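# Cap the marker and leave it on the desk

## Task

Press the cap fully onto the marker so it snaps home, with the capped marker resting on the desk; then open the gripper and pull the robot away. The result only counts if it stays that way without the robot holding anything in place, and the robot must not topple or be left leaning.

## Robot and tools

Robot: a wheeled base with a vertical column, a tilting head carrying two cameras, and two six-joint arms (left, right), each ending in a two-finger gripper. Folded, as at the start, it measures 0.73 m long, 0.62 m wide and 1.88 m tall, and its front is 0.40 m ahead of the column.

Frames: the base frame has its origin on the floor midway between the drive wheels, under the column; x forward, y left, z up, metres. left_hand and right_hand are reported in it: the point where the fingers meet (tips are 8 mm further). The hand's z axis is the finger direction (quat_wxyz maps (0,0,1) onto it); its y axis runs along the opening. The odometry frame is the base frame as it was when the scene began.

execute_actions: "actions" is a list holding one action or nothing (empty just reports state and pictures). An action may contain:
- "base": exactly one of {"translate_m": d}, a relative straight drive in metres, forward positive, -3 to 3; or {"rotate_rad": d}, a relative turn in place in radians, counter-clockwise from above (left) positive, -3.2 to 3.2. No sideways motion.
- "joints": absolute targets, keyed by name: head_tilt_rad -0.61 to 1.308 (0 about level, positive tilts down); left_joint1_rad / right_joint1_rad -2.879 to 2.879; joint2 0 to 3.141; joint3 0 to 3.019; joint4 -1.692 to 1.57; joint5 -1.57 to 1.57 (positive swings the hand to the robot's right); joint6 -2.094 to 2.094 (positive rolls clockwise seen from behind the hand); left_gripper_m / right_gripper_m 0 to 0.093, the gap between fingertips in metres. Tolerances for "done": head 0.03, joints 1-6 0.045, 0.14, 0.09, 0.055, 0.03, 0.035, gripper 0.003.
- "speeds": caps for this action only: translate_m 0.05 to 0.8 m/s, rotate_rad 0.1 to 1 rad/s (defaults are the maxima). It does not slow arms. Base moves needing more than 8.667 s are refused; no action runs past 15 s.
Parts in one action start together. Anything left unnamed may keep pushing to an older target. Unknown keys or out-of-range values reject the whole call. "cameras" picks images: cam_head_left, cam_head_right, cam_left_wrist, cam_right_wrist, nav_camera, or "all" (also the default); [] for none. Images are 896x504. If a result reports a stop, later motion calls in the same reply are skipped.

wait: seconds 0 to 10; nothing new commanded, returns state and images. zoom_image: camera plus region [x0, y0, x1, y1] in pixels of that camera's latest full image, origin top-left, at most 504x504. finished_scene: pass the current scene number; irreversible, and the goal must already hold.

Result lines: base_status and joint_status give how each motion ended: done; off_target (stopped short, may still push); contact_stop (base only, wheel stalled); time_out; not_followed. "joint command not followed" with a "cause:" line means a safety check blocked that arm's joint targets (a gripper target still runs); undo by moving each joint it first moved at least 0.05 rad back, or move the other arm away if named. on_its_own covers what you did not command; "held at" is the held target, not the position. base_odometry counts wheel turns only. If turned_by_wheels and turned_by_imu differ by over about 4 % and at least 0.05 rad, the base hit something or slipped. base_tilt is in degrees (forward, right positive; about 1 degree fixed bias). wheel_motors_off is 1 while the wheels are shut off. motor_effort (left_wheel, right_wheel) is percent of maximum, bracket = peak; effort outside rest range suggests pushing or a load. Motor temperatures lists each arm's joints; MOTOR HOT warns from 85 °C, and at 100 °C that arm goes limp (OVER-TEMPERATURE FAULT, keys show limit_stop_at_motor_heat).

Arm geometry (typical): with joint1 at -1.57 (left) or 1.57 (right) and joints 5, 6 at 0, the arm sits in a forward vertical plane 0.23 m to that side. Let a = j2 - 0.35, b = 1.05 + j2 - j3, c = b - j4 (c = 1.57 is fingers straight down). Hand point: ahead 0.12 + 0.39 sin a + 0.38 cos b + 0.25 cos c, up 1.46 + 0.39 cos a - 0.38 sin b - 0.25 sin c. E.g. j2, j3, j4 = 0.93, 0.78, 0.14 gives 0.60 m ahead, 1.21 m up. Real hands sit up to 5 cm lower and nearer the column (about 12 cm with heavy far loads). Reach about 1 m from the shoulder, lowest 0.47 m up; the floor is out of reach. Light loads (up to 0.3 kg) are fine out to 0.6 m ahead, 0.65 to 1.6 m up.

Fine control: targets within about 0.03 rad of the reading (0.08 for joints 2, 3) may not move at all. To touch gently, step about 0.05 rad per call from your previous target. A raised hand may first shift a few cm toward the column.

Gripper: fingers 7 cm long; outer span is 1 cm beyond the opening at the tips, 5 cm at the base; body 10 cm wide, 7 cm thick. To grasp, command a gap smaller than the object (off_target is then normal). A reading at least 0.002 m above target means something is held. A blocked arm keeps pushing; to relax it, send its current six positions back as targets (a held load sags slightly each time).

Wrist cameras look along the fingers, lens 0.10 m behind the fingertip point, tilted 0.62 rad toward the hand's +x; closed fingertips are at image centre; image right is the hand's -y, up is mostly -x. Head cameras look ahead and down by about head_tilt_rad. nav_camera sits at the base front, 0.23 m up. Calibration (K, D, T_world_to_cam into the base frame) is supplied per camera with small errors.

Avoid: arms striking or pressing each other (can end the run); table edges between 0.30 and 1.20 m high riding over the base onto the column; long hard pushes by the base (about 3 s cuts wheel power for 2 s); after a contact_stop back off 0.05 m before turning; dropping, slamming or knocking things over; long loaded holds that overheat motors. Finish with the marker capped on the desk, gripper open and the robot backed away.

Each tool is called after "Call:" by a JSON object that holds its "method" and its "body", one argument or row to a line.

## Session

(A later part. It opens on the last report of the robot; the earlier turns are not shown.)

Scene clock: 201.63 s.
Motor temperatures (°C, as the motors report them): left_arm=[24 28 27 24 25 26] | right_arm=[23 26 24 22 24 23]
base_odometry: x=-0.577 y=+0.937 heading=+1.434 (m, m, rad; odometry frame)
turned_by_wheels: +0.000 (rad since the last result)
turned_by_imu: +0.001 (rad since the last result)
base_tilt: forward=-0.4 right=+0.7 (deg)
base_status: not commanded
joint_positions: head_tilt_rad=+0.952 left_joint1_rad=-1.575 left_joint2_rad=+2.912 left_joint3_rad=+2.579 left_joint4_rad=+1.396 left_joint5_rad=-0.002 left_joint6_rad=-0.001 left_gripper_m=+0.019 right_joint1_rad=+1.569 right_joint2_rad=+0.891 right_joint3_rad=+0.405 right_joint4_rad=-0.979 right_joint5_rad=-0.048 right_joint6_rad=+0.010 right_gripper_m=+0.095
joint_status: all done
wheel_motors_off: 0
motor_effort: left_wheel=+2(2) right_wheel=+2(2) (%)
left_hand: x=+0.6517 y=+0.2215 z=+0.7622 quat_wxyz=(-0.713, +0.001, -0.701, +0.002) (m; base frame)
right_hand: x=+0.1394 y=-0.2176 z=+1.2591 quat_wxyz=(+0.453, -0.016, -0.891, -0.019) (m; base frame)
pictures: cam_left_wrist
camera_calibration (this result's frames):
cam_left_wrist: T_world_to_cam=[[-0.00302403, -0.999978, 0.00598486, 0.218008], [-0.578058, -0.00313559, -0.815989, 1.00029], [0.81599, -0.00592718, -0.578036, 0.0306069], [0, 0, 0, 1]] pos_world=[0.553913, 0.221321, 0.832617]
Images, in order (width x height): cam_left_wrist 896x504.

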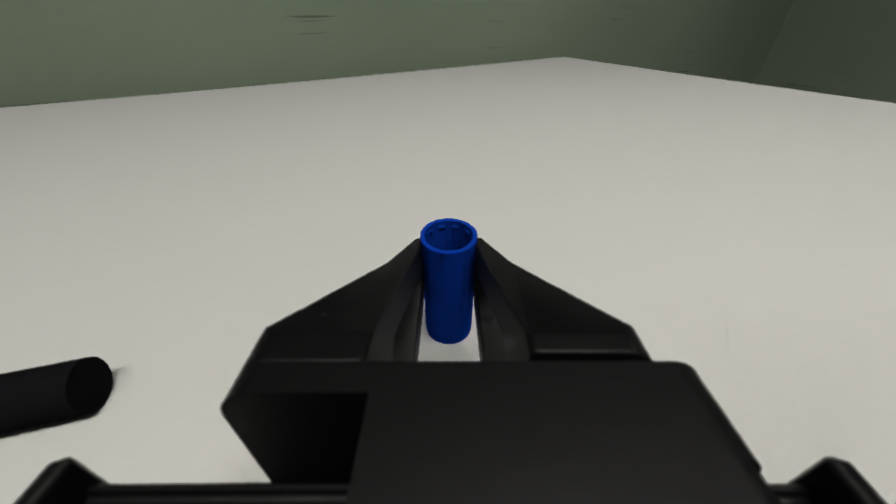

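Seems landed. Release.

Call:
{"method": "execute_actions", "body": {
  "actions": [
    {"joints":{"left_gripper_m":0.07}}
  ],
  "cameras": ["cam_left_wrist"]
}}

Call:
{"method": "execute_actions", "body": {
  "actions": [
    {"base":{"translate_m":-0.08}}
  ],
  "cameras": ["cam_left_wrist"]
}}

Scene clock: 206.73 s.
Motor temperatures (°C, as the motors report them): left_arm=[24 28 27 24 25 26] | right_arm=[23 26 24 22 24 23]
base_odometry: x=-0.577 y=+0.937 heading=+1.434 (m, m, rad; odometry frame)
turned_by_wheels: +0.000 (rad since the last result)
turned_by_imu: +0.001 (rad since the last result)
base_tilt: forward=-0.3 right=+0.7 (deg)
base_status: not commanded
joint_positions: head_tilt_rad=+0.952 left_joint1_rad=-1.575 left_joint2_rad=+2.919 left_joint3_rad=+2.579 left_joint4_rad=+1.395 left_joint5_rad=-0.002 left_joint6_rad=-0.003 left_gripper_m=+0.070 right_joint1_rad=+1.569 right_joint2_rad=+0.891 right_joint3_rad=+0.405 right_joint4_rad=-0.979 right_joint5_rad=-0.048 right_joint6_rad=+0.010 right_gripper_m=+0.095
joint_status: all done
wheel_motors_off: 0
motor_effort: left_wheel=+2(2) right_wheel=+2(2) (%)
left_hand: x=+0.6469 y=+0.2215 z=+0.7582 quat_wxyz=(-0.710, +0.002, -0.704, +0.002) (m; base frame)
right_hand: x=+0.1394 y=-0.2176 z=+1.2591 quat_wxyz=(+0.453, -0.016, -0.891, -0.019) (m; base frame)
pictures: cam_left_wrist
camera_calibration (this result's frames):
cam_left_wrist: T_world_to_cam=[[-0.00301551, -0.999964, 0.00790182, 0.216552], [-0.584887, -0.00464562, -0.811102, 0.99533], [0.811109, -0.00706755, -0.584852, 0.0407795], [0, 0, 0, 1]] pos_world=[0.549732, 0.221456, 0.829453]
Images, in order (width x height): cam_left_wrist 896x504.

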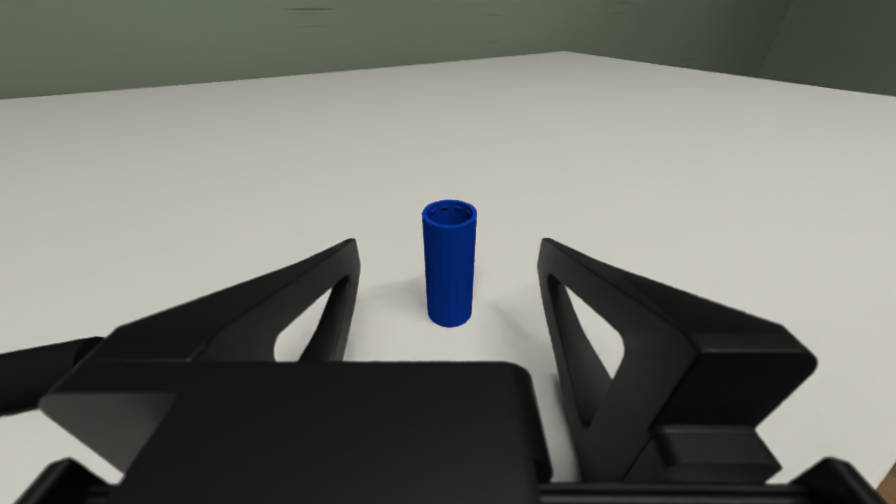

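Scene clock: 208.00 s.
Motor temperatures (°C, as the motors report them): left_arm=[24 28 27 24 25 26] | right_arm=[23 26 24 22 24 23]
base_odometry: x=-0.587 y=+0.858 heading=+1.433 (m, m, rad; odometry frame)
turned_by_wheels: -0.001 (rad since the last result)
turned_by_imu: -0.001 (rad since the last result)
base_tilt: forward=-0.4 right=+0.6 (deg)
base_status: done
joint_positions: head_tilt_rad=+0.952 left_joint1_rad=-1.575 left_joint2_rad=+2.921 left_joint3_rad=+2.581 left_joint4_rad=+1.395 left_joint5_rad=-0.001 left_joint6_rad=+0.001 left_gripper_m=+0.070 right_joint1_rad=+1.569 right_joint2_rad=+0.890 right_joint3_rad=+0.401 right_joint4_rad=-0.979 right_joint5_rad=-0.048 right_joint6_rad=+0.010 right_gripper_m=+0.095
joint_status: not commanded
wheel_motors_off: 0
motor_effort: left_wheel=-1(36) right_wheel=+0(57) (%)
left_hand: x=+0.6461 y=+0.2214 z=+0.7579 quat_wxyz=(-0.710, +0.000, -0.704, +0.001) (m; base frame)
right_hand: x=+0.1370 y=-0.2176 z=+1.2600 quat_wxyz=(+0.455, -0.016, -0.890, -0.019) (m; base frame)
pictures: cam_left_wrist
camera_calibration (this result's frames):
cam_left_wrist: T_world_to_cam=[[-0.00374617, -0.999986, 0.00369918, 0.220083], [-0.584575, -0.000811382, -0.811339, 0.993748], [0.811331, -0.00520187, -0.584564, 0.0404319], [0, 0, 0, 1]] pos_world=[0.548941, 0.221097, 0.829088]
Images, in order (width x height): cam_left_wrist 896x504.

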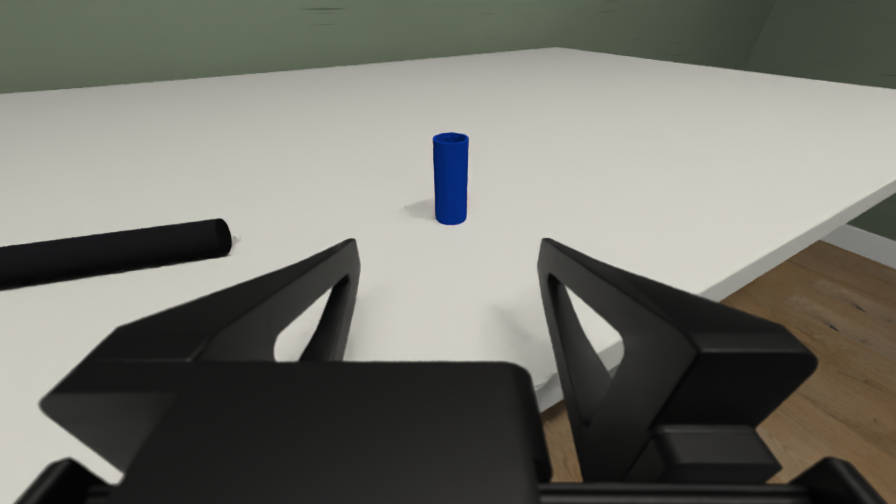

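Call:
{"method": "execute_actions", "body": {
  "actions": [
    {"base":{"translate_m":-0.12},"joints":{"left_joint4_rad":1.55}}
  ],
  "cameras": []
}}

Call:
{"method": "execute_actions", "body": {
  "actions": [
    {"joints":{"left_joint2_rad":1.92,"left_joint3_rad":1.76,"left_joint4_rad":1.0}}
  ],
  "cameras": []
}}

Call:
{"method": "execute_actions", "body": {
  "actions": [
    {"base":{"rotate_rad":0.21},"joints":{"left_joint4_rad":-0.36,"left_joint6_rad":1.5,"left_gripper_m":0.06}}
  ],
  "cameras": []
}}

Call:
{"method": "execute_actions", "body": {
  "actions": [
    {"base":{"translate_m":0.235}}
  ],
  "cameras": ["cam_left_wrist","cam_head_left"]
}}

Scene clock: 222.07 s.
Motor temperatures (°C, as the motors report them): left_arm=[24 28 27 24 25 26] | right_arm=[23 26 24 22 24 23]
base_odometry: x=-0.604 y=+0.739 heading=+1.432 (m, m, rad; odometry frame)
turned_by_wheels: -0.001 (rad since the last result)
turned_by_imu: +0.000 (rad since the last result)
base_tilt: forward=-0.5 right=+0.7 (deg)
base_status: done
joint_positions: head_tilt_rad=+0.952 left_joint1_rad=-1.574 left_joint2_rad=+2.939 left_joint3_rad=+2.582 left_joint4_rad=+1.530 left_joint5_rad=-0.001 left_joint6_rad=+0.001 left_gripper_m=+0.070 right_joint1_rad=+1.569 right_joint2_rad=+0.890 right_joint3_rad=+0.402 right_joint4_rad=-0.979 right_joint5_rad=-0.048 right_joint6_rad=+0.010 right_gripper_m=+0.095
joint_status: all done
wheel_motors_off: 0
motor_effort: left_wheel=-1(49) right_wheel=+1(40) (%)
left_hand: x=+0.6319 y=+0.2218 z=+0.7819 quat_wxyz=(-0.750, +0.000, -0.661, +0.001) (m; base frame)
right_hand: x=+0.1376 y=-0.2176 z=+1.2598 quat_wxyz=(+0.454, -0.016, -0.890, -0.019) (m; base frame)
pictures: none
No camera images: the call's "cameras" was empty. Leave "cameras" out to get every camera's image.

Scene clock: 223.87 s.
Motor temperatures (°C, as the motors report them): left_arm=[24 28 27 24 25 26] | right_arm=[23 26 24 22 24 23]
base_odometry: x=-0.604 y=+0.739 heading=+1.432 (m, m, rad; odometry frame)
turned_by_wheels: +0.000 (rad since the last result)
turned_by_imu: +0.001 (rad since the last result)
base_tilt: forward=-0.3 right=+0.7 (deg)
base_status: not commanded
joint_positions: head_tilt_rad=+0.952 left_joint1_rad=-1.574 left_joint2_rad=+1.906 left_joint3_rad=+1.757 left_joint4_rad=+1.012 left_joint5_rad=-0.001 left_joint6_rad=+0.001 left_gripper_m=+0.070 right_joint1_rad=+1.569 right_joint2_rad=+0.890 right_joint3_rad=+0.402 right_joint4_rad=-0.979 right_joint5_rad=-0.048 right_joint6_rad=+0.010 right_gripper_m=+0.095
joint_status: all done
wheel_motors_off: 0
motor_effort: left_wheel=-2(2) right_wheel=+1(1) (%)
left_hand: x=+0.8902 y=+0.2222 z=+1.0596 quat_wxyz=(-0.639, +0.000, -0.769, +0.001) (m; base frame)
right_hand: x=+0.1376 y=-0.2176 z=+1.2598 quat_wxyz=(+0.454, -0.016, -0.890, -0.019) (m; base frame)
pictures: none
No camera images: the call's "cameras" was empty. Leave "cameras" out to get every camera's image.

Scene clock: 225.57 s.
Motor temperatures (°C, as the motors report them): left_arm=[24 28 27 24 25 26] | right_arm=[23 26 24 22 24 23]
base_odometry: x=-0.604 y=+0.739 heading=+1.641 (m, m, rad; odometry frame)
turned_by_wheels: +0.209 (rad since the last result)
turned_by_imu: +0.209 (rad since the last result)
base_tilt: forward=-0.3 right=+0.7 (deg)
base_status: done
joint_positions: head_tilt_rad=+0.952 left_joint1_rad=-1.565 left_joint2_rad=+1.907 left_joint3_rad=+1.757 left_joint4_rad=-0.350 left_joint5_rad=-0.001 left_joint6_rad=+1.488 left_gripper_m=+0.060 right_joint1_rad=+1.569 right_joint2_rad=+0.890 right_joint3_rad=+0.402 right_joint4_rad=-0.979 right_joint5_rad=-0.048 right_joint6_rad=+0.010 right_gripper_m=+0.095
joint_status: all done
wheel_motors_off: 0
motor_effort: left_wheel=+0(33) right_wheel=+1(45) (%)
left_hand: x=+0.6541 y=+0.2297 z=+0.8589 quat_wxyz=(-0.007, -0.676, -0.737, -0.010) (m; base frame)
right_hand: x=+0.1376 y=-0.2176 z=+1.2598 quat_wxyz=(+0.454, -0.016, -0.890, -0.019) (m; base frame)
pictures: none
No camera images: the call's "cameras" was empty. Leave "cameras" out to get every camera's image.

Scene clock: 227.50 s.
Motor temperatures (°C, as the motors report them): left_arm=[24 29 27 24 25 26] | right_arm=[23 26 24 22 24 23]
base_odometry: x=-0.620 y=+0.973 heading=+1.642 (m, m, rad; odometry frame)
turned_by_wheels: +0.001 (rad since the last result)
turned_by_imu: +0.001 (rad since the last result)
base_tilt: forward=-0.5 right=+0.6 (deg)
base_status: done
joint_positions: head_tilt_rad=+0.952 left_joint1_rad=-1.567 left_joint2_rad=+1.907 left_joint3_rad=+1.757 left_joint4_rad=-0.350 left_joint5_rad=-0.001 left_joint6_rad=+1.488 left_gripper_m=+0.060 right_joint1_rad=+1.569 right_joint2_rad=+0.890 right_joint3_rad=+0.406 right_joint4_rad=-0.979 right_joint5_rad=-0.048 right_joint6_rad=+0.010 right_gripper_m=+0.095
joint_status: not commanded
wheel_motors_off: 0
motor_effort: left_wheel=+1(45) right_wheel=-1(57) (%)
left_hand: x=+0.6541 y=+0.2281 z=+0.8589 quat_wxyz=(-0.007, -0.676, -0.736, -0.010) (m; base frame)
right_hand: x=+0.1401 y=-0.2176 z=+1.2589 quat_wxyz=(+0.452, -0.016, -0.892, -0.019) (m; base frame)
pictures: cam_head_left, cam_left_wrist
camera_calibration (this result's frames):
cam_head_left: T_world_to_cam=[[-0.0498202, -0.996628, 0.0651895, -0.0503005], [-0.859675, 0.00956574, -0.510752, 0.831836], [0.508406, -0.0814876, -0.857253, 1.21464], [0, 0, 0, 1]] pos_world=[0.0950699, 0.0408903, 1.4694]
cam_left_wrist: T_world_to_cam=[[-0.996005, -0.0866442, -0.021588, 0.68887], [-0.0825286, 0.800936, 0.593034, -0.637156], [-0.0340924, 0.592447, -0.804888, 0.698885], [0, 0, 0, 1]] pos_world=[0.657362, 0.155956, 0.955251]
Images, in order (width x height): cam_head_left 896x504, cam_left_wrist 896x504.

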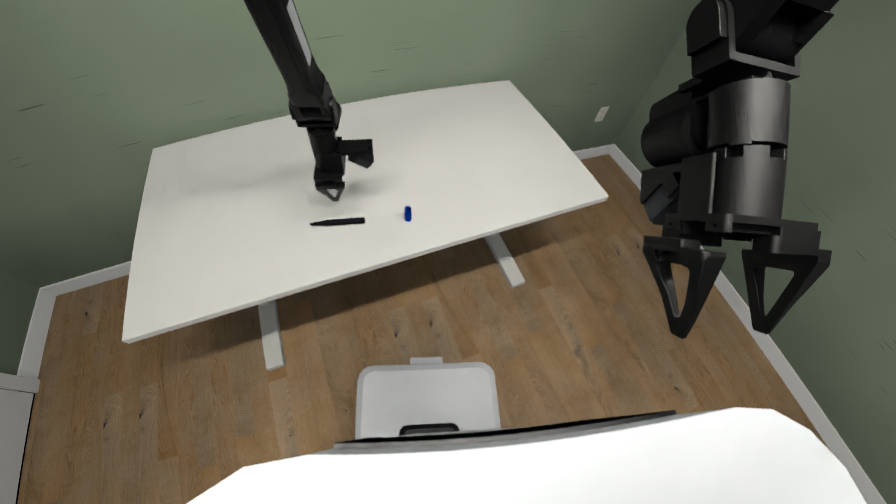

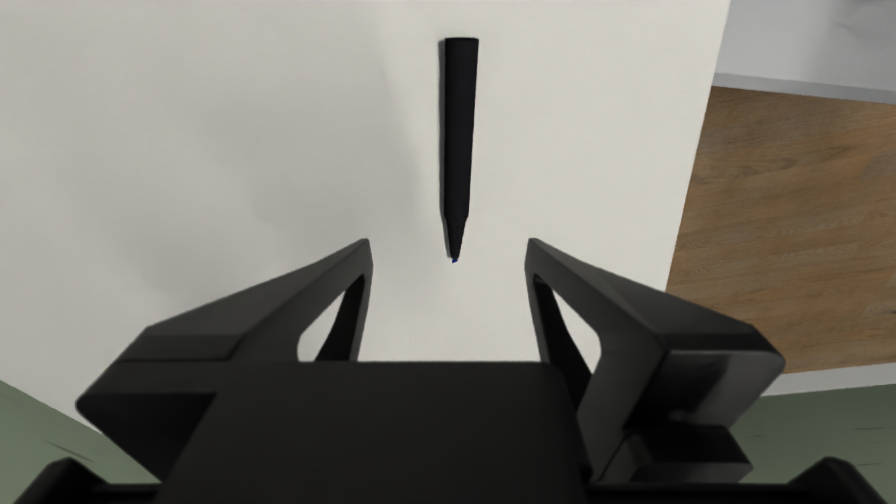

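Call:
{"method": "execute_actions", "body": {
  "actions": [
    {"base":{"rotate_rad":0.038},"joints":{"left_joint2_rad":2.265,"left_joint3_rad":2.15,"left_joint4_rad":-0.405,"left_joint6_rad":1.53}}
  ],
  "cameras": ["cam_left_wrist"]
}}

Call:
{"method": "execute_actions", "body": {
  "actions": [
    {"joints":{"left_gripper_m":0.0}}
  ],
  "cameras": ["cam_left_wrist"]
}}

Call:
{"method": "execute_actions", "body": {
  "actions": [
    {"joints":{"left_joint2_rad":1.92,"left_joint3_rad":1.76,"left_joint4_rad":-0.37}}
  ],
  "cameras": []
}}

Call:
{"method": "execute_actions", "body": {
  "actions": [
    {"joints":{"left_joint4_rad":1.2,"left_joint6_rad":-0.012}}
  ],
  "cameras": ["cam_left_wrist","cam_head_left"]
}}

Scene clock: 239.23 s.
Motor temperatures (°C, as the motors report them): left_arm=[24 29 27 24 25 26] | right_arm=[23 26 24 22 24 23]
base_odometry: x=-0.620 y=+0.973 heading=+1.678 (m, m, rad; odometry frame)
turned_by_wheels: +0.036 (rad since the last result)
turned_by_imu: +0.037 (rad since the last result)
base_tilt: forward=-0.3 right=+0.6 (deg)
base_status: done
joint_positions: head_tilt_rad=+0.952 left_joint1_rad=-1.568 left_joint2_rad=+2.249 left_joint3_rad=+2.144 left_joint4_rad=-0.393 left_joint5_rad=-0.001 left_joint6_rad=+1.519 left_gripper_m=+0.060 right_joint1_rad=+1.569 right_joint2_rad=+0.889 right_joint3_rad=+0.404 right_joint4_rad=-0.979 right_joint5_rad=-0.048 right_joint6_rad=+0.010 right_gripper_m=+0.095
joint_status: all done
wheel_motors_off: 0
motor_effort: left_wheel=+0(40) right_wheel=+1(40) (%)
left_hand: x=+0.6495 y=+0.2273 z=+0.7362 quat_wxyz=(-0.008, -0.688, -0.725, -0.010) (m; base frame)
right_hand: x=+0.1389 y=-0.2176 z=+1.2594 quat_wxyz=(+0.453, -0.016, -0.891, -0.019) (m; base frame)
pictures: cam_left_wrist
camera_calibration (this result's frames):
cam_left_wrist: T_world_to_cam=[[-0.998241, -0.0543252, -0.023729, 0.67728], [-0.0578067, 0.803294, 0.592771, -0.580486], [-0.0131411, 0.5931, -0.805021, 0.586854], [0, 0, 0, 1]] pos_world=[0.650245, 0.155031, 0.832597]
Images, in order (width x height): cam_left_wrist 896x504.

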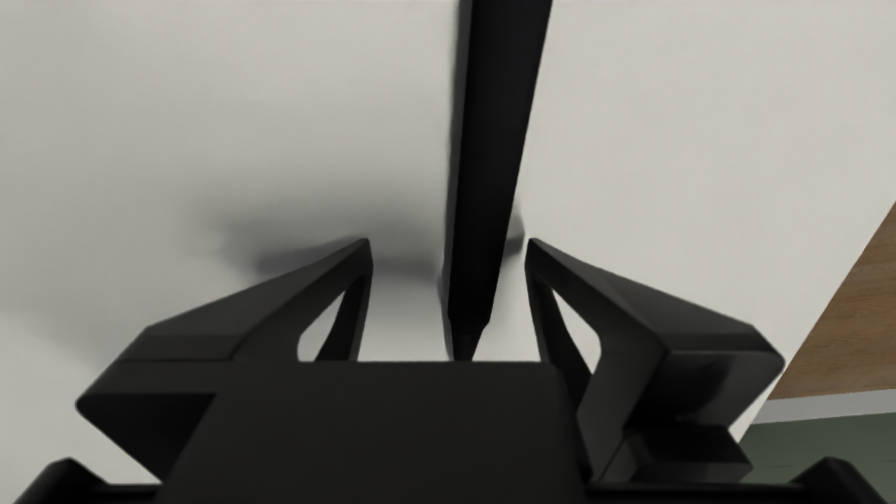

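Scene clock: 239.87 s.
Motor temperatures (°C, as the motors report them): left_arm=[24 29 27 24 25 26] | right_arm=[23 26 24 22 24 23]
base_odometry: x=-0.620 y=+0.973 heading=+1.678 (m, m, rad; odometry frame)
turned_by_wheels: +0.000 (rad since the last result)
turned_by_imu: +0.000 (rad since the last result)
base_tilt: forward=-0.3 right=+0.6 (deg)
base_status: not commanded
joint_positions: head_tilt_rad=+0.952 left_joint1_rad=-1.568 left_joint2_rad=+2.249 left_joint3_rad=+2.144 left_joint4_rad=-0.393 left_joint5_rad=-0.001 left_joint6_rad=+1.520 left_gripper_m=+0.017 right_joint1_rad=+1.569 right_joint2_rad=+0.889 right_joint3_rad=+0.404 right_joint4_rad=-0.979 right_joint5_rad=-0.048 right_joint6_rad=+0.010 right_gripper_m=+0.095
joint_status: left_gripper_m off_target (ended at +0.017, target +0.000)
wheel_motors_off: 0
motor_effort: left_wheel=-1(0) right_wheel=+0(0) (%)
left_hand: x=+0.6495 y=+0.2272 z=+0.7362 quat_wxyz=(-0.008, -0.688, -0.725, -0.010) (m; base frame)
right_hand: x=+0.1389 y=-0.2176 z=+1.2594 quat_wxyz=(+0.453, -0.016, -0.891, -0.019) (m; base frame)
pictures: cam_left_wrist
camera_calibration (this result's frames):
cam_left_wrist: T_world_to_cam=[[-0.998263, -0.0539433, -0.0237081, 0.677188], [-0.0574917, 0.803536, 0.592473, -0.580474], [-0.0129097, 0.592807, -0.805241, 0.586972], [0, 0, 0, 1]] pos_world=[0.650217, 0.155001, 0.832624]
Images, in order (width x height): cam_left_wrist 896x504.

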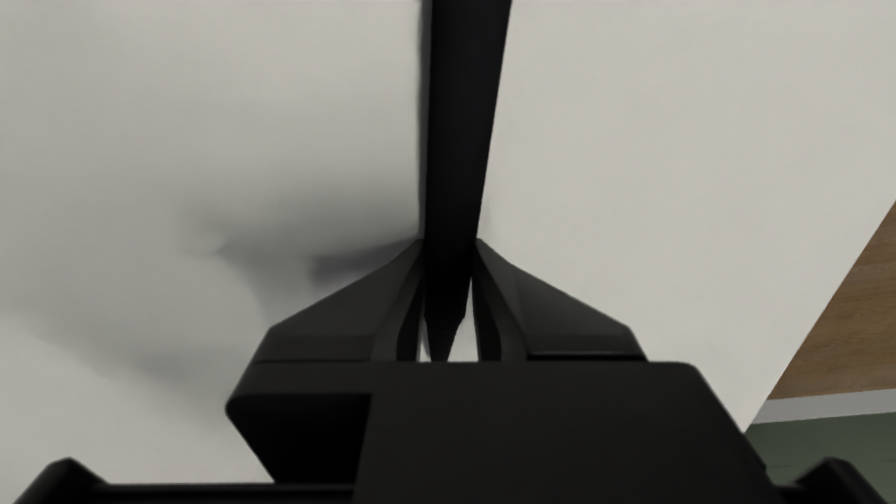

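Scene clock: 241.17 s.
Motor temperatures (°C, as the motors report them): left_arm=[24 29 27 24 25 26] | right_arm=[23 26 24 22 24 23]
base_odometry: x=-0.620 y=+0.973 heading=+1.678 (m, m, rad; odometry frame)
turned_by_wheels: +0.000 (rad since the last result)
turned_by_imu: +0.000 (rad since the last result)
base_tilt: forward=-0.3 right=+0.6 (deg)
base_status: not commanded
joint_positions: head_tilt_rad=+0.952 left_joint1_rad=-1.568 left_joint2_rad=+1.900 left_joint3_rad=+1.761 left_joint4_rad=-0.377 left_joint5_rad=-0.001 left_joint6_rad=+1.520 left_gripper_m=+0.017 right_joint1_rad=+1.569 right_joint2_rad=+0.889 right_joint3_rad=+0.404 right_joint4_rad=-0.979 right_joint5_rad=-0.048 right_joint6_rad=+0.010 right_gripper_m=+0.095
joint_status: all done
wheel_motors_off: 0
motor_effort: left_wheel=+0(0) right_wheel=+1(1) (%)
left_hand: x=+0.6535 y=+0.2269 z=+0.8627 quat_wxyz=(-0.002, -0.688, -0.725, -0.004) (m; base frame)
right_hand: x=+0.1389 y=-0.2176 z=+1.2594 quat_wxyz=(+0.453, -0.016, -0.891, -0.019) (m; base frame)
pictures: none
No camera images: the call's "cameras" was empty. Leave "cameras" out to get every camera's image.

Scene clock: 242.90 s.
Motor temperatures (°C, as the motors report them): left_arm=[24 29 27 24 25 26] | right_arm=[23 26 24 22 24 23]
base_odometry: x=-0.620 y=+0.973 heading=+1.678 (m, m, rad; odometry frame)
turned_by_wheels: +0.000 (rad since the last result)
turned_by_imu: +0.001 (rad since the last result)
base_tilt: forward=-0.3 right=+0.6 (deg)
base_status: not commanded
joint_positions: head_tilt_rad=+0.952 left_joint1_rad=-1.568 left_joint2_rad=+1.901 left_joint3_rad=+1.761 left_joint4_rad=+1.179 left_joint5_rad=-0.001 left_joint6_rad=+0.000 left_gripper_m=+0.017 right_joint1_rad=+1.569 right_joint2_rad=+0.889 right_joint3_rad=+0.404 right_joint4_rad=-0.979 right_joint5_rad=-0.048 right_joint6_rad=+0.010 right_gripper_m=+0.095
joint_status: all done
wheel_motors_off: 0
motor_effort: left_wheel=+0(0) right_wheel=+0(1) (%)
left_hand: x=+0.8975 y=+0.2267 z=+1.1058 quat_wxyz=(-0.704, +0.000, -0.710, -0.002) (m; base frame)
right_hand: x=+0.1389 y=-0.2176 z=+1.2594 quat_wxyz=(+0.453, -0.016, -0.891, -0.019) (m; base frame)
pictures: cam_head_left, cam_left_wrist
camera_calibration (this result's frames):
cam_head_left: T_world_to_cam=[[-0.0498202, -0.996628, 0.0651895, -0.0503005], [-0.859675, 0.00956574, -0.510752, 0.831836], [0.508407, -0.0814876, -0.857253, 1.21464], [0, 0, 0, 1]] pos_world=[0.0950699, 0.0408903, 1.4694]
cam_left_wrist: T_world_to_cam=[[-0.000482063, -1, -0.000359571, 0.226571], [-0.598109, 0.000576492, -0.801414, 1.42383], [0.801414, -0.00017127, -0.598109, 0.0626546], [0, 0, 0, 1]] pos_world=[0.801504, 0.22576, 1.17864]
Images, in order (width x height): cam_head_left 896x504, cam_left_wrist 896x504.

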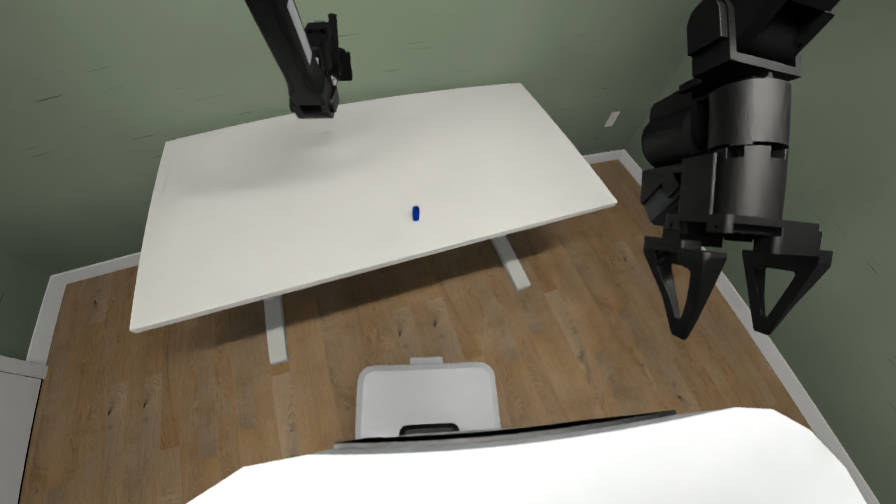

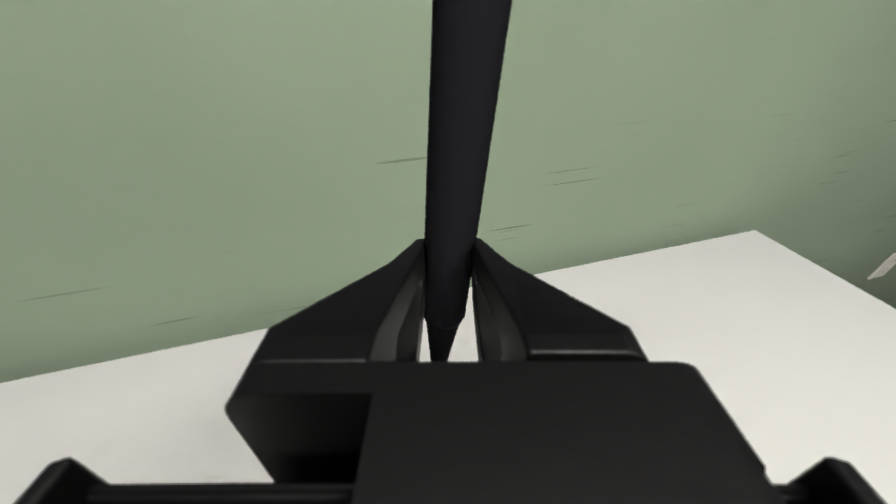

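Call:
{"method": "execute_actions", "body": {
  "actions": [
    {"base":{"rotate_rad":-0.33},"joints":{"left_joint6_rad":-0.1}}
  ],
  "cameras": []
}}

Call:
{"method": "execute_actions", "body": {
  "actions": [
    {"base":{"translate_m":-0.2},"joints":{"left_joint2_rad":2.462,"left_joint3_rad":2.02,"left_joint4_rad":1.5}}
  ],
  "cameras": ["cam_left_wrist","cam_head_right"]
}}

Scene clock: 255.70 s.
Motor temperatures (°C, as the motors report them): left_arm=[24 30 27 24 25 26] | right_arm=[23 26 24 22 24 23]
base_odometry: x=-0.620 y=+0.974 heading=+1.349 (m, m, rad; odometry frame)
turned_by_wheels: -0.329 (rad since the last result)
turned_by_imu: -0.327 (rad since the last result)
base_tilt: forward=-0.3 right=+0.7 (deg)
base_status: done
joint_positions: head_tilt_rad=+0.952 left_joint1_rad=-1.575 left_joint2_rad=+1.901 left_joint3_rad=+1.761 left_joint4_rad=+1.179 left_joint5_rad=-0.001 left_joint6_rad=-0.088 left_gripper_m=+0.017 right_joint1_rad=+1.569 right_joint2_rad=+0.889 right_joint3_rad=+0.404 right_joint4_rad=-0.979 right_joint5_rad=-0.048 right_joint6_rad=+0.010 right_gripper_m=+0.095
joint_status: all done
wheel_motors_off: 0
motor_effort: left_wheel=+0(37) right_wheel=-2(42) (%)
left_hand: x=+0.8975 y=+0.2218 z=+1.1058 quat_wxyz=(-0.703, +0.032, -0.709, +0.033) (m; base frame)
right_hand: x=+0.1389 y=-0.2176 z=+1.2594 quat_wxyz=(+0.453, -0.016, -0.891, -0.019) (m; base frame)
pictures: none
No camera images: the call's "cameras" was empty. Leave "cameras" out to get every camera's image.

Scene clock: 257.67 s.
Motor temperatures (°C, as the motors report them): left_arm=[24 30 27 24 25 26] | right_arm=[23 26 24 22 24 23]
base_odometry: x=-0.664 y=+0.779 heading=+1.348 (m, m, rad; odometry frame)
turned_by_wheels: -0.001 (rad since the last result)
turned_by_imu: +0.000 (rad since the last result)
base_tilt: forward=-0.4 right=+0.5 (deg)
base_status: done
joint_positions: head_tilt_rad=+0.952 left_joint1_rad=-1.575 left_joint2_rad=+2.462 left_joint3_rad=+2.014 left_joint4_rad=+1.478 left_joint5_rad=-0.001 left_joint6_rad=-0.088 left_gripper_m=+0.017 right_joint1_rad=+1.569 right_joint2_rad=+0.889 right_joint3_rad=+0.401 right_joint4_rad=-0.979 right_joint5_rad=-0.048 right_joint6_rad=+0.010 right_gripper_m=+0.095
joint_status: all done
wheel_motors_off: 0
motor_effort: left_wheel=-1(48) right_wheel=+1(57) (%)
left_hand: x=+0.7278 y=+0.2213 z=+0.8715 quat_wxyz=(-0.700, +0.032, -0.712, +0.033) (m; base frame)
right_hand: x=+0.1376 y=-0.2176 z=+1.2599 quat_wxyz=(+0.454, -0.016, -0.891, -0.019) (m; base frame)
pictures: cam_head_right, cam_left_wrist
camera_calibration (this result's frames):
cam_head_right: T_world_to_cam=[[-0.0717706, -0.992745, 0.096473, -0.162827], [-0.856854, 0.0118587, -0.515422, 0.835075], [0.510539, -0.119655, -0.851489, 1.20614], [0, 0, 0, 1]] pos_world=[0.088072, -0.0272277, 1.47314]
cam_left_wrist: T_world_to_cam=[[-0.00239815, -0.995645, 0.0931936, 0.139931], [-0.604848, -0.0727698, -0.793009, 1.14834], [0.796337, -0.0582698, -0.60204, 0.078449], [0, 0, 0, 1]] pos_world=[0.632436, 0.227457, 0.944833]
Images, in order (width x height): cam_head_right 896x504, cam_left_wrist 896x504.

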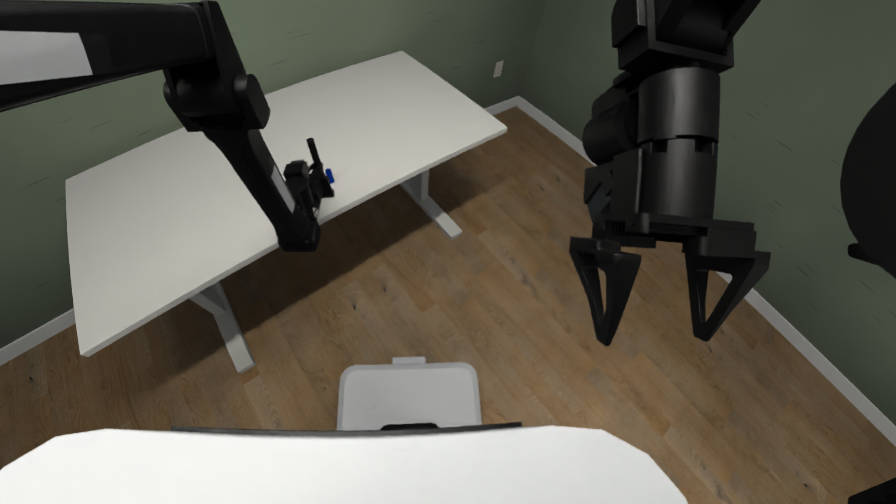

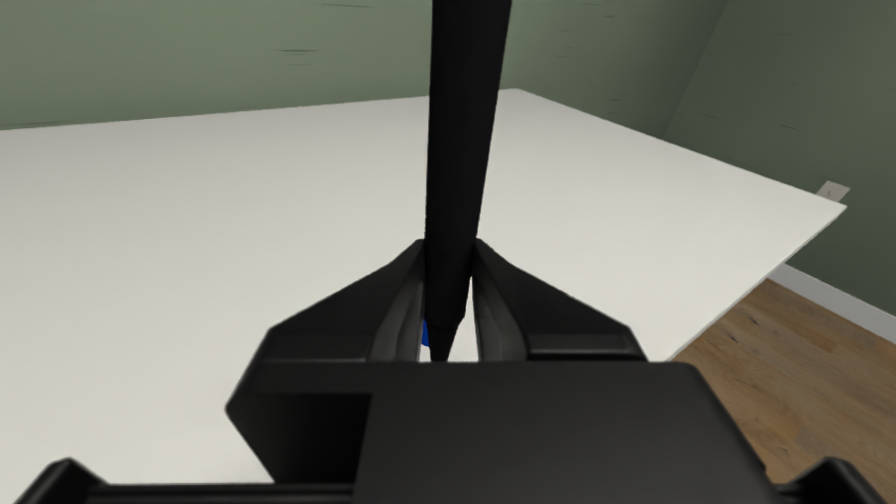

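Call:
{"method": "execute_actions", "body": {
  "actions": [
    {"base":{"translate_m":0.06},"joints":{"right_joint2_rad":2.2,"right_joint3_rad":1.95,"right_joint4_rad":1.1,"right_joint5_rad":-1.2,"right_joint6_rad":0}}
  ],
  "cameras": ["cam_left_wrist","cam_head_right","cam_right_wrist"]
}}

Scene clock: 271.07 s.
Motor temperatures (°C, as the motors report them): left_arm=[24 30 27 24 25 26] | right_arm=[23 26 24 22 24 23]
base_odometry: x=-0.651 y=+0.837 heading=+1.350 (m, m, rad; odometry frame)
turned_by_wheels: +0.002 (rad since the last result)
turned_by_imu: +0.003 (rad since the last result)
base_tilt: forward=-0.3 right=+0.5 (deg)
base_status: done
joint_positions: head_tilt_rad=+0.952 left_joint1_rad=-1.575 left_joint2_rad=+2.462 left_joint3_rad=+2.016 left_joint4_rad=+1.478 left_joint5_rad=-0.001 left_joint6_rad=-0.088 left_gripper_m=+0.017 right_joint1_rad=+1.569 right_joint2_rad=+2.201 right_joint3_rad=+1.937 right_joint4_rad=+1.081 right_joint5_rad=-1.198 right_joint6_rad=+0.006 right_gripper_m=+0.095
joint_status: all done
wheel_motors_off: 0
motor_effort: left_wheel=+0(38) right_wheel=-1(43) (%)
left_hand: x=+0.7288 y=+0.2216 z=+0.8722 quat_wxyz=(-0.701, +0.032, -0.712, +0.032) (m; base frame)
right_hand: x=+0.7245 y=-0.0669 z=+0.9477 quat_wxyz=(-0.512, +0.348, -0.649, -0.443) (m; base frame)
pictures: cam_head_right, cam_left_wrist, cam_right_wrist
camera_calibration (this result's frames):
cam_head_right: T_world_to_cam=[[-0.0717706, -0.992745, 0.096473, -0.162827], [-0.856854, 0.0118587, -0.515422, 0.835075], [0.510539, -0.119655, -0.851489, 1.20614], [0, 0, 0, 1]] pos_world=[0.088072, -0.0272277, 1.47314]
cam_left_wrist: T_world_to_cam=[[-0.00241346, -0.995676, 0.0928636, 0.140485], [-0.603017, -0.072631, -0.794415, 1.1494], [0.797724, -0.0579157, -0.600235, 0.0754946], [0, 0, 0, 1]] pos_world=[0.633225, 0.227732, 0.945371]
cam_right_wrist: T_world_to_cam=[[0.906745, -0.362745, -0.215012, -0.477738], [-0.394869, -0.551508, -0.734791, 0.951843], [0.147961, 0.751169, -0.643314, 0.67619], [0, 0, 0, 1]] pos_world=[0.70899, -0.156281, 1.03169]
Images, in order (width x height): cam_head_right 896x504, cam_left_wrist 896x504, cam_right_wrist 896x504.

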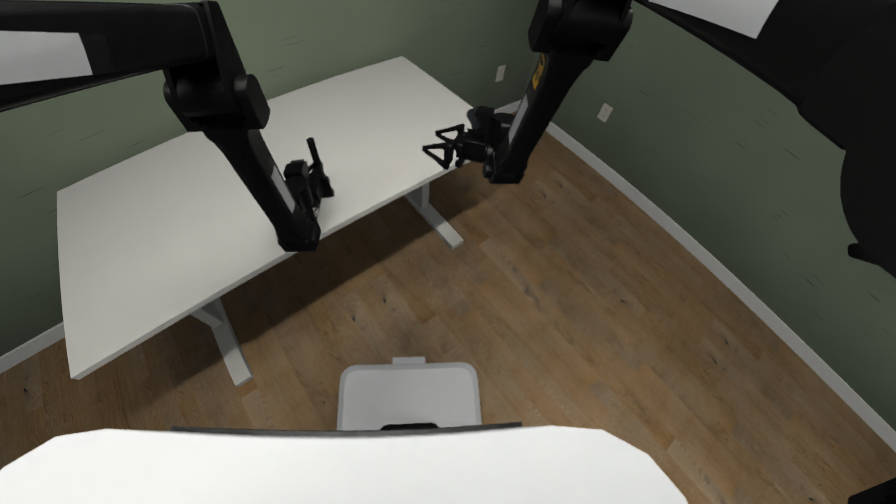

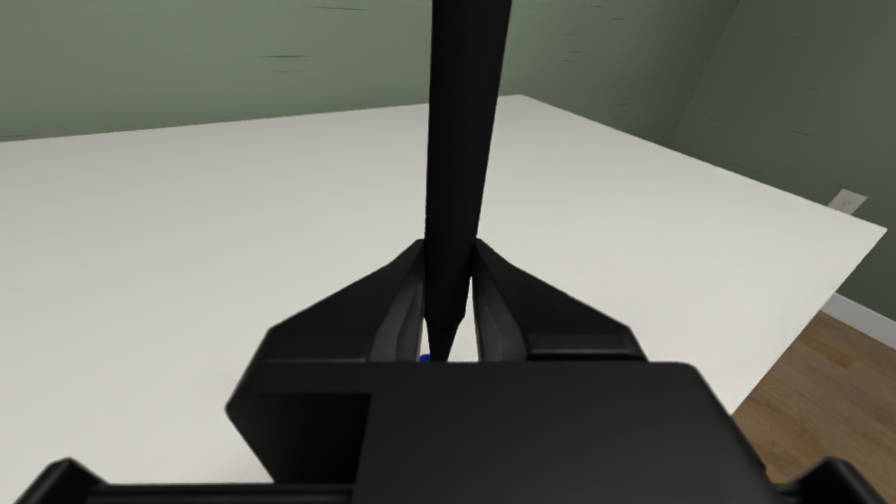

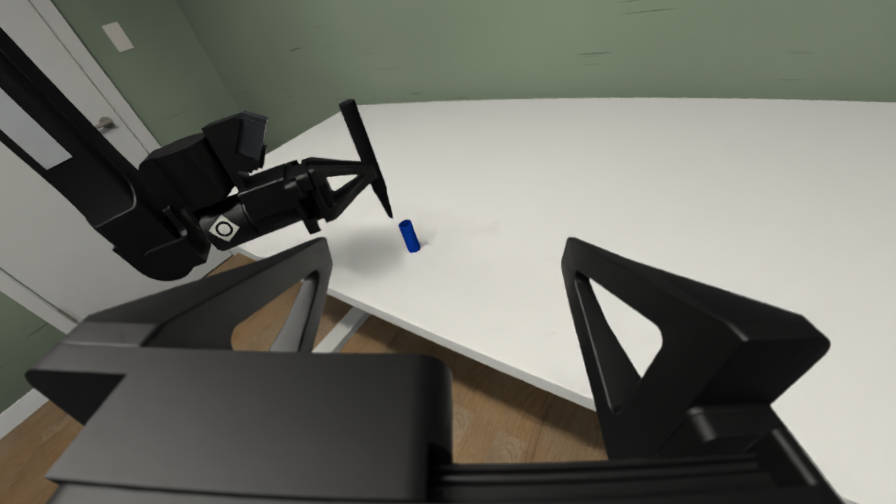

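Call:
{"method": "zoom_image", "body": {
  "camera": "cam_right_wrist",
  "region": [330,90,470,270]
}}

Call:
{"method": "zoom_image", "body": {
  "camera": "cam_left_wrist",
  "region": [400,300,500,370]
}}

Region (330, 90, 470, 270) of cam_right_wrist's 896x504 image, scaled by 2.800, with more detail than that image has.

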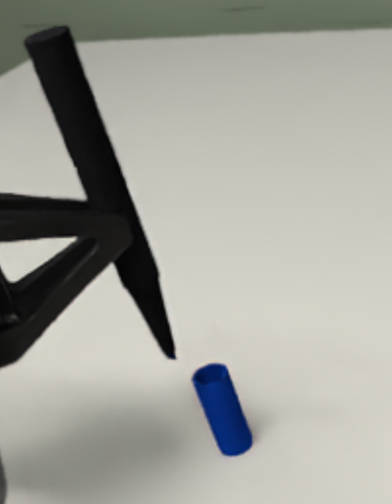

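Region (400, 300, 500, 370) of cam_left_wrist's 896x504 image, scaled by 5.040, with more detail than that image has; it fills the top 353 rows of this view, and the rest is white.

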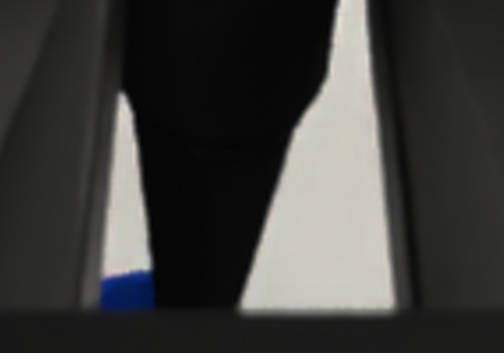

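Call:
{"method": "execute_actions", "body": {
  "actions": [
    {"base":{"translate_m":0.017}}
  ],
  "cameras": []
}}

Call:
{"method": "execute_actions", "body": {
  "actions": [
    {"joints":{"left_joint2_rad":2.53,"left_joint3_rad":2.125,"left_joint4_rad":1.465}}
  ],
  "cameras": ["cam_left_wrist","cam_right_wrist"]
}}

Call:
{"method": "zoom_image", "body": {
  "camera": "cam_right_wrist",
  "region": [350,160,450,270]
}}

Call:
{"method": "zoom_image", "body": {
  "camera": "cam_left_wrist",
  "region": [400,300,500,370]
}}

Scene clock: 284.67 s.
Motor temperatures (°C, as the motors report them): left_arm=[24 30 27 24 25 26] | right_arm=[23 28 24 22 24 23]
base_odometry: x=-0.647 y=+0.854 heading=+1.351 (m, m, rad; odometry frame)
turned_by_wheels: +0.001 (rad since the last result)
turned_by_imu: +0.003 (rad since the last result)
base_tilt: forward=-0.4 right=+0.6 (deg)
base_status: done
joint_positions: head_tilt_rad=+0.952 left_joint1_rad=-1.575 left_joint2_rad=+2.461 left_joint3_rad=+2.017 left_joint4_rad=+1.478 left_joint5_rad=-0.001 left_joint6_rad=-0.088 left_gripper_m=+0.017 right_joint1_rad=+1.569 right_joint2_rad=+2.200 right_joint3_rad=+1.938 right_joint4_rad=+1.081 right_joint5_rad=-1.199 right_joint6_rad=+0.006 right_gripper_m=+0.095
joint_status: not commanded
wheel_motors_off: 0
motor_effort: left_wheel=+0(36) right_wheel=-1(46) (%)
left_hand: x=+0.7294 y=+0.2216 z=+0.8729 quat_wxyz=(-0.702, +0.032, -0.711, +0.032) (m; base frame)
right_hand: x=+0.7251 y=-0.0669 z=+0.9482 quat_wxyz=(-0.512, +0.349, -0.648, -0.443) (m; base frame)
pictures: none
No camera images: the call's "cameras" was empty. Leave "cameras" out to get every camera's image.

Scene clock: 285.37 s.
Motor temperatures (°C, as the motors report them): left_arm=[24 30 27 24 25 26] | right_arm=[23 28 24 22 24 23]
base_odometry: x=-0.647 y=+0.854 heading=+1.351 (m, m, rad; odometry frame)
turned_by_wheels: +0.000 (rad since the last result)
turned_by_imu: +0.000 (rad since the last result)
base_tilt: forward=-0.4 right=+0.7 (deg)
base_status: not commanded
joint_positions: head_tilt_rad=+0.952 left_joint1_rad=-1.575 left_joint2_rad=+2.516 left_joint3_rad=+2.106 left_joint4_rad=+1.475 left_joint5_rad=-0.001 left_joint6_rad=-0.088 left_gripper_m=+0.017 right_joint1_rad=+1.569 right_joint2_rad=+2.200 right_joint3_rad=+1.938 right_joint4_rad=+1.081 right_joint5_rad=-1.199 right_joint6_rad=+0.006 right_gripper_m=+0.095
joint_status: all done
wheel_motors_off: 0
motor_effort: left_wheel=+1(0) right_wheel=-1(1) (%)
left_hand: x=+0.7311 y=+0.2216 z=+0.8642 quat_wxyz=(-0.713, +0.032, -0.700, +0.033) (m; base frame)
right_hand: x=+0.7251 y=-0.0669 z=+0.9482 quat_wxyz=(-0.512, +0.349, -0.648, -0.443) (m; base frame)
pictures: cam_left_wrist, cam_right_wrist
camera_calibration (this result's frames):
cam_left_wrist: T_world_to_cam=[[-0.00538826, -0.995671, 0.0927956, 0.14344], [-0.576317, -0.0727435, -0.813982, 1.14184], [0.817208, -0.0578656, -0.57343, 0.0313713], [0, 0, 0, 1]] pos_world=[0.633196, 0.227696, 0.934113]
cam_right_wrist: T_world_to_cam=[[0.907342, -0.362032, -0.213691, -0.479729], [-0.393337, -0.551675, -0.735486, 0.952001], [0.148382, 0.75139, -0.642959, 0.675784], [0, 0, 0, 1]] pos_world=[0.709462, -0.156259, 1.03217]
Images, in order (width x height): cam_left_wrist 896x504, cam_right_wrist 896x504.

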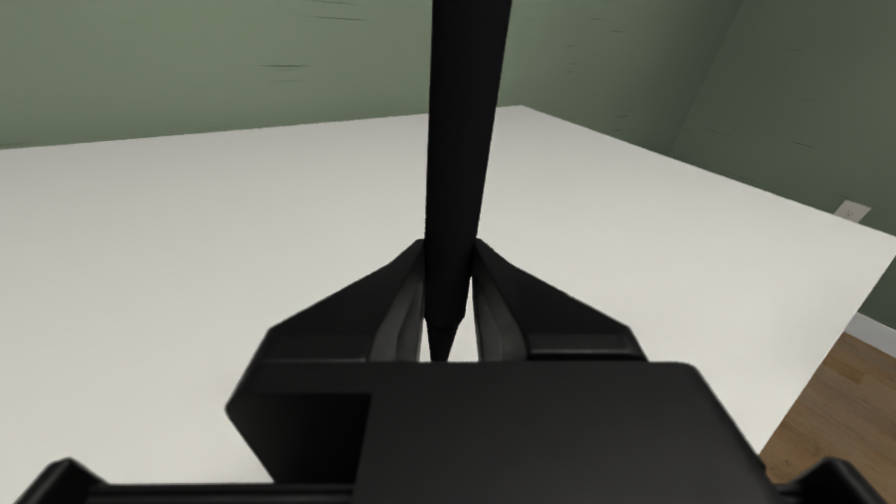

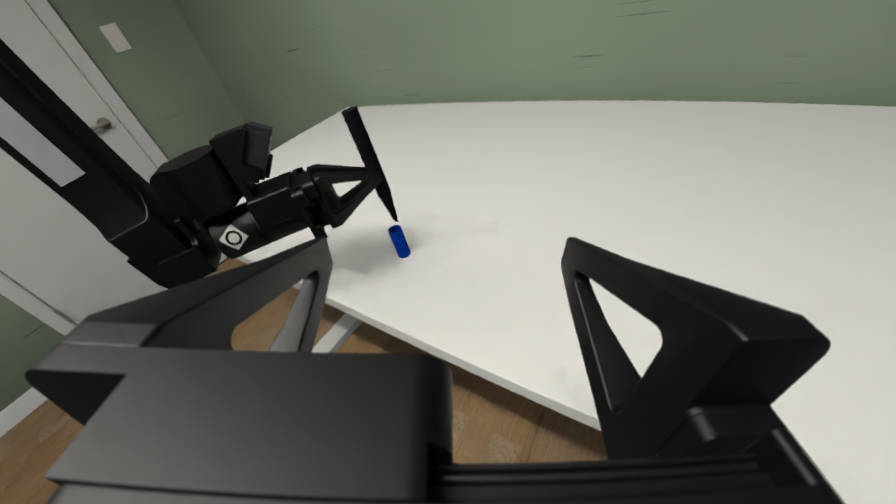

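Region (350, 160, 450, 270) of cam_right_wrist's 896x504 image, scaled by 4.582, with more detail than that image has; it fills the left 458 columns of this view, and the rest is white.

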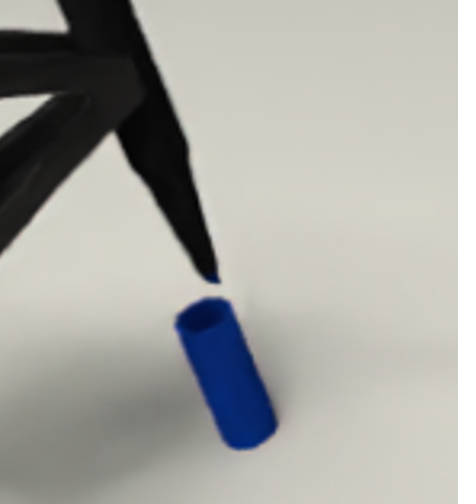

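Region (400, 300, 500, 370) of cam_left_wrist's 896x504 image, scaled by 5.040, with more detail than that image has; it fills the top 353 rows of this view, and the rest is white.

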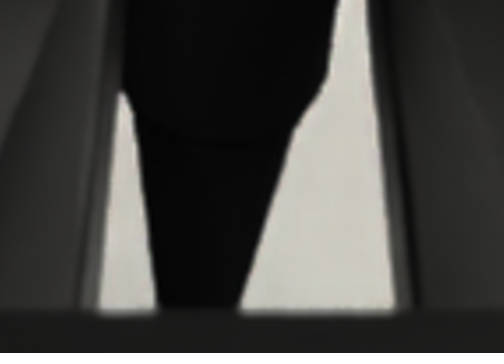

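Call:
{"method": "execute_actions", "body": {
  "actions": [
    {"base":{"translate_m":-0.006},"joints":{"left_joint4_rad":1.435}}
  ],
  "cameras": ["cam_right_wrist"]
}}

Call:
{"method": "zoom_image", "body": {
  "camera": "cam_right_wrist",
  "region": [350,160,450,270]
}}

Scene clock: 291.93 s.
Motor temperatures (°C, as the motors report them): left_arm=[24 30 27 24 25 26] | right_arm=[23 28 24 22 24 23]
base_odometry: x=-0.649 y=+0.848 heading=+1.351 (m, m, rad; odometry frame)
turned_by_wheels: +0.000 (rad since the last result)
turned_by_imu: +0.001 (rad since the last result)
base_tilt: forward=-0.3 right=+0.7 (deg)
base_status: done
joint_positions: head_tilt_rad=+0.952 left_joint1_rad=-1.575 left_joint2_rad=+2.520 left_joint3_rad=+2.113 left_joint4_rad=+1.446 left_joint5_rad=-0.001 left_joint6_rad=-0.088 left_gripper_m=+0.017 right_joint1_rad=+1.569 right_joint2_rad=+2.202 right_joint3_rad=+1.938 right_joint4_rad=+1.082 right_joint5_rad=-1.200 right_joint6_rad=+0.006 right_gripper_m=+0.095
joint_status: all done
wheel_motors_off: 0
motor_effort: left_wheel=+0(32) right_wheel=+0(36) (%)
left_hand: x=+0.7313 y=+0.2215 z=+0.8566 quat_wxyz=(-0.704, +0.032, -0.709, +0.032) (m; base frame)
right_hand: x=+0.7239 y=-0.0668 z=+0.9472 quat_wxyz=(-0.511, +0.349, -0.648, -0.443) (m; base frame)
pictures: cam_right_wrist
camera_calibration (this result's frames):
cam_right_wrist: T_world_to_cam=[[0.907416, -0.360967, -0.215172, -0.477478], [-0.393847, -0.551921, -0.735029, 0.950739], [0.146564, 0.751722, -0.642987, 0.676588], [0, 0, 0, 1]] pos_world=[0.708553, -0.156228, 1.03112]
Images, in order (width x height): cam_right_wrist 896x504.

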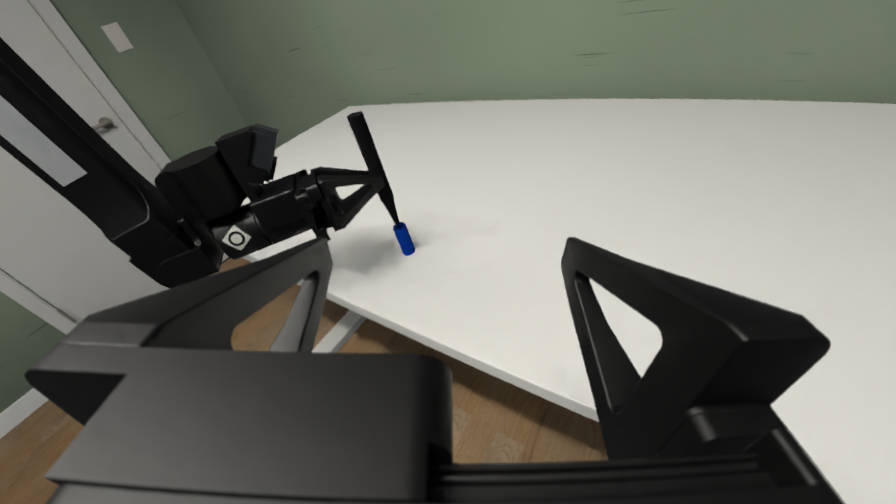

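Region (350, 160, 450, 270) of cam_right_wrist's 896x504 image, scaled by 4.582, with more detail than that image has; it fills the left 458 columns of this view, and the rest is white.

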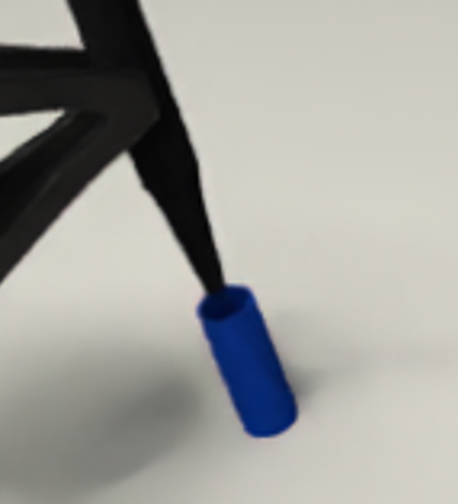

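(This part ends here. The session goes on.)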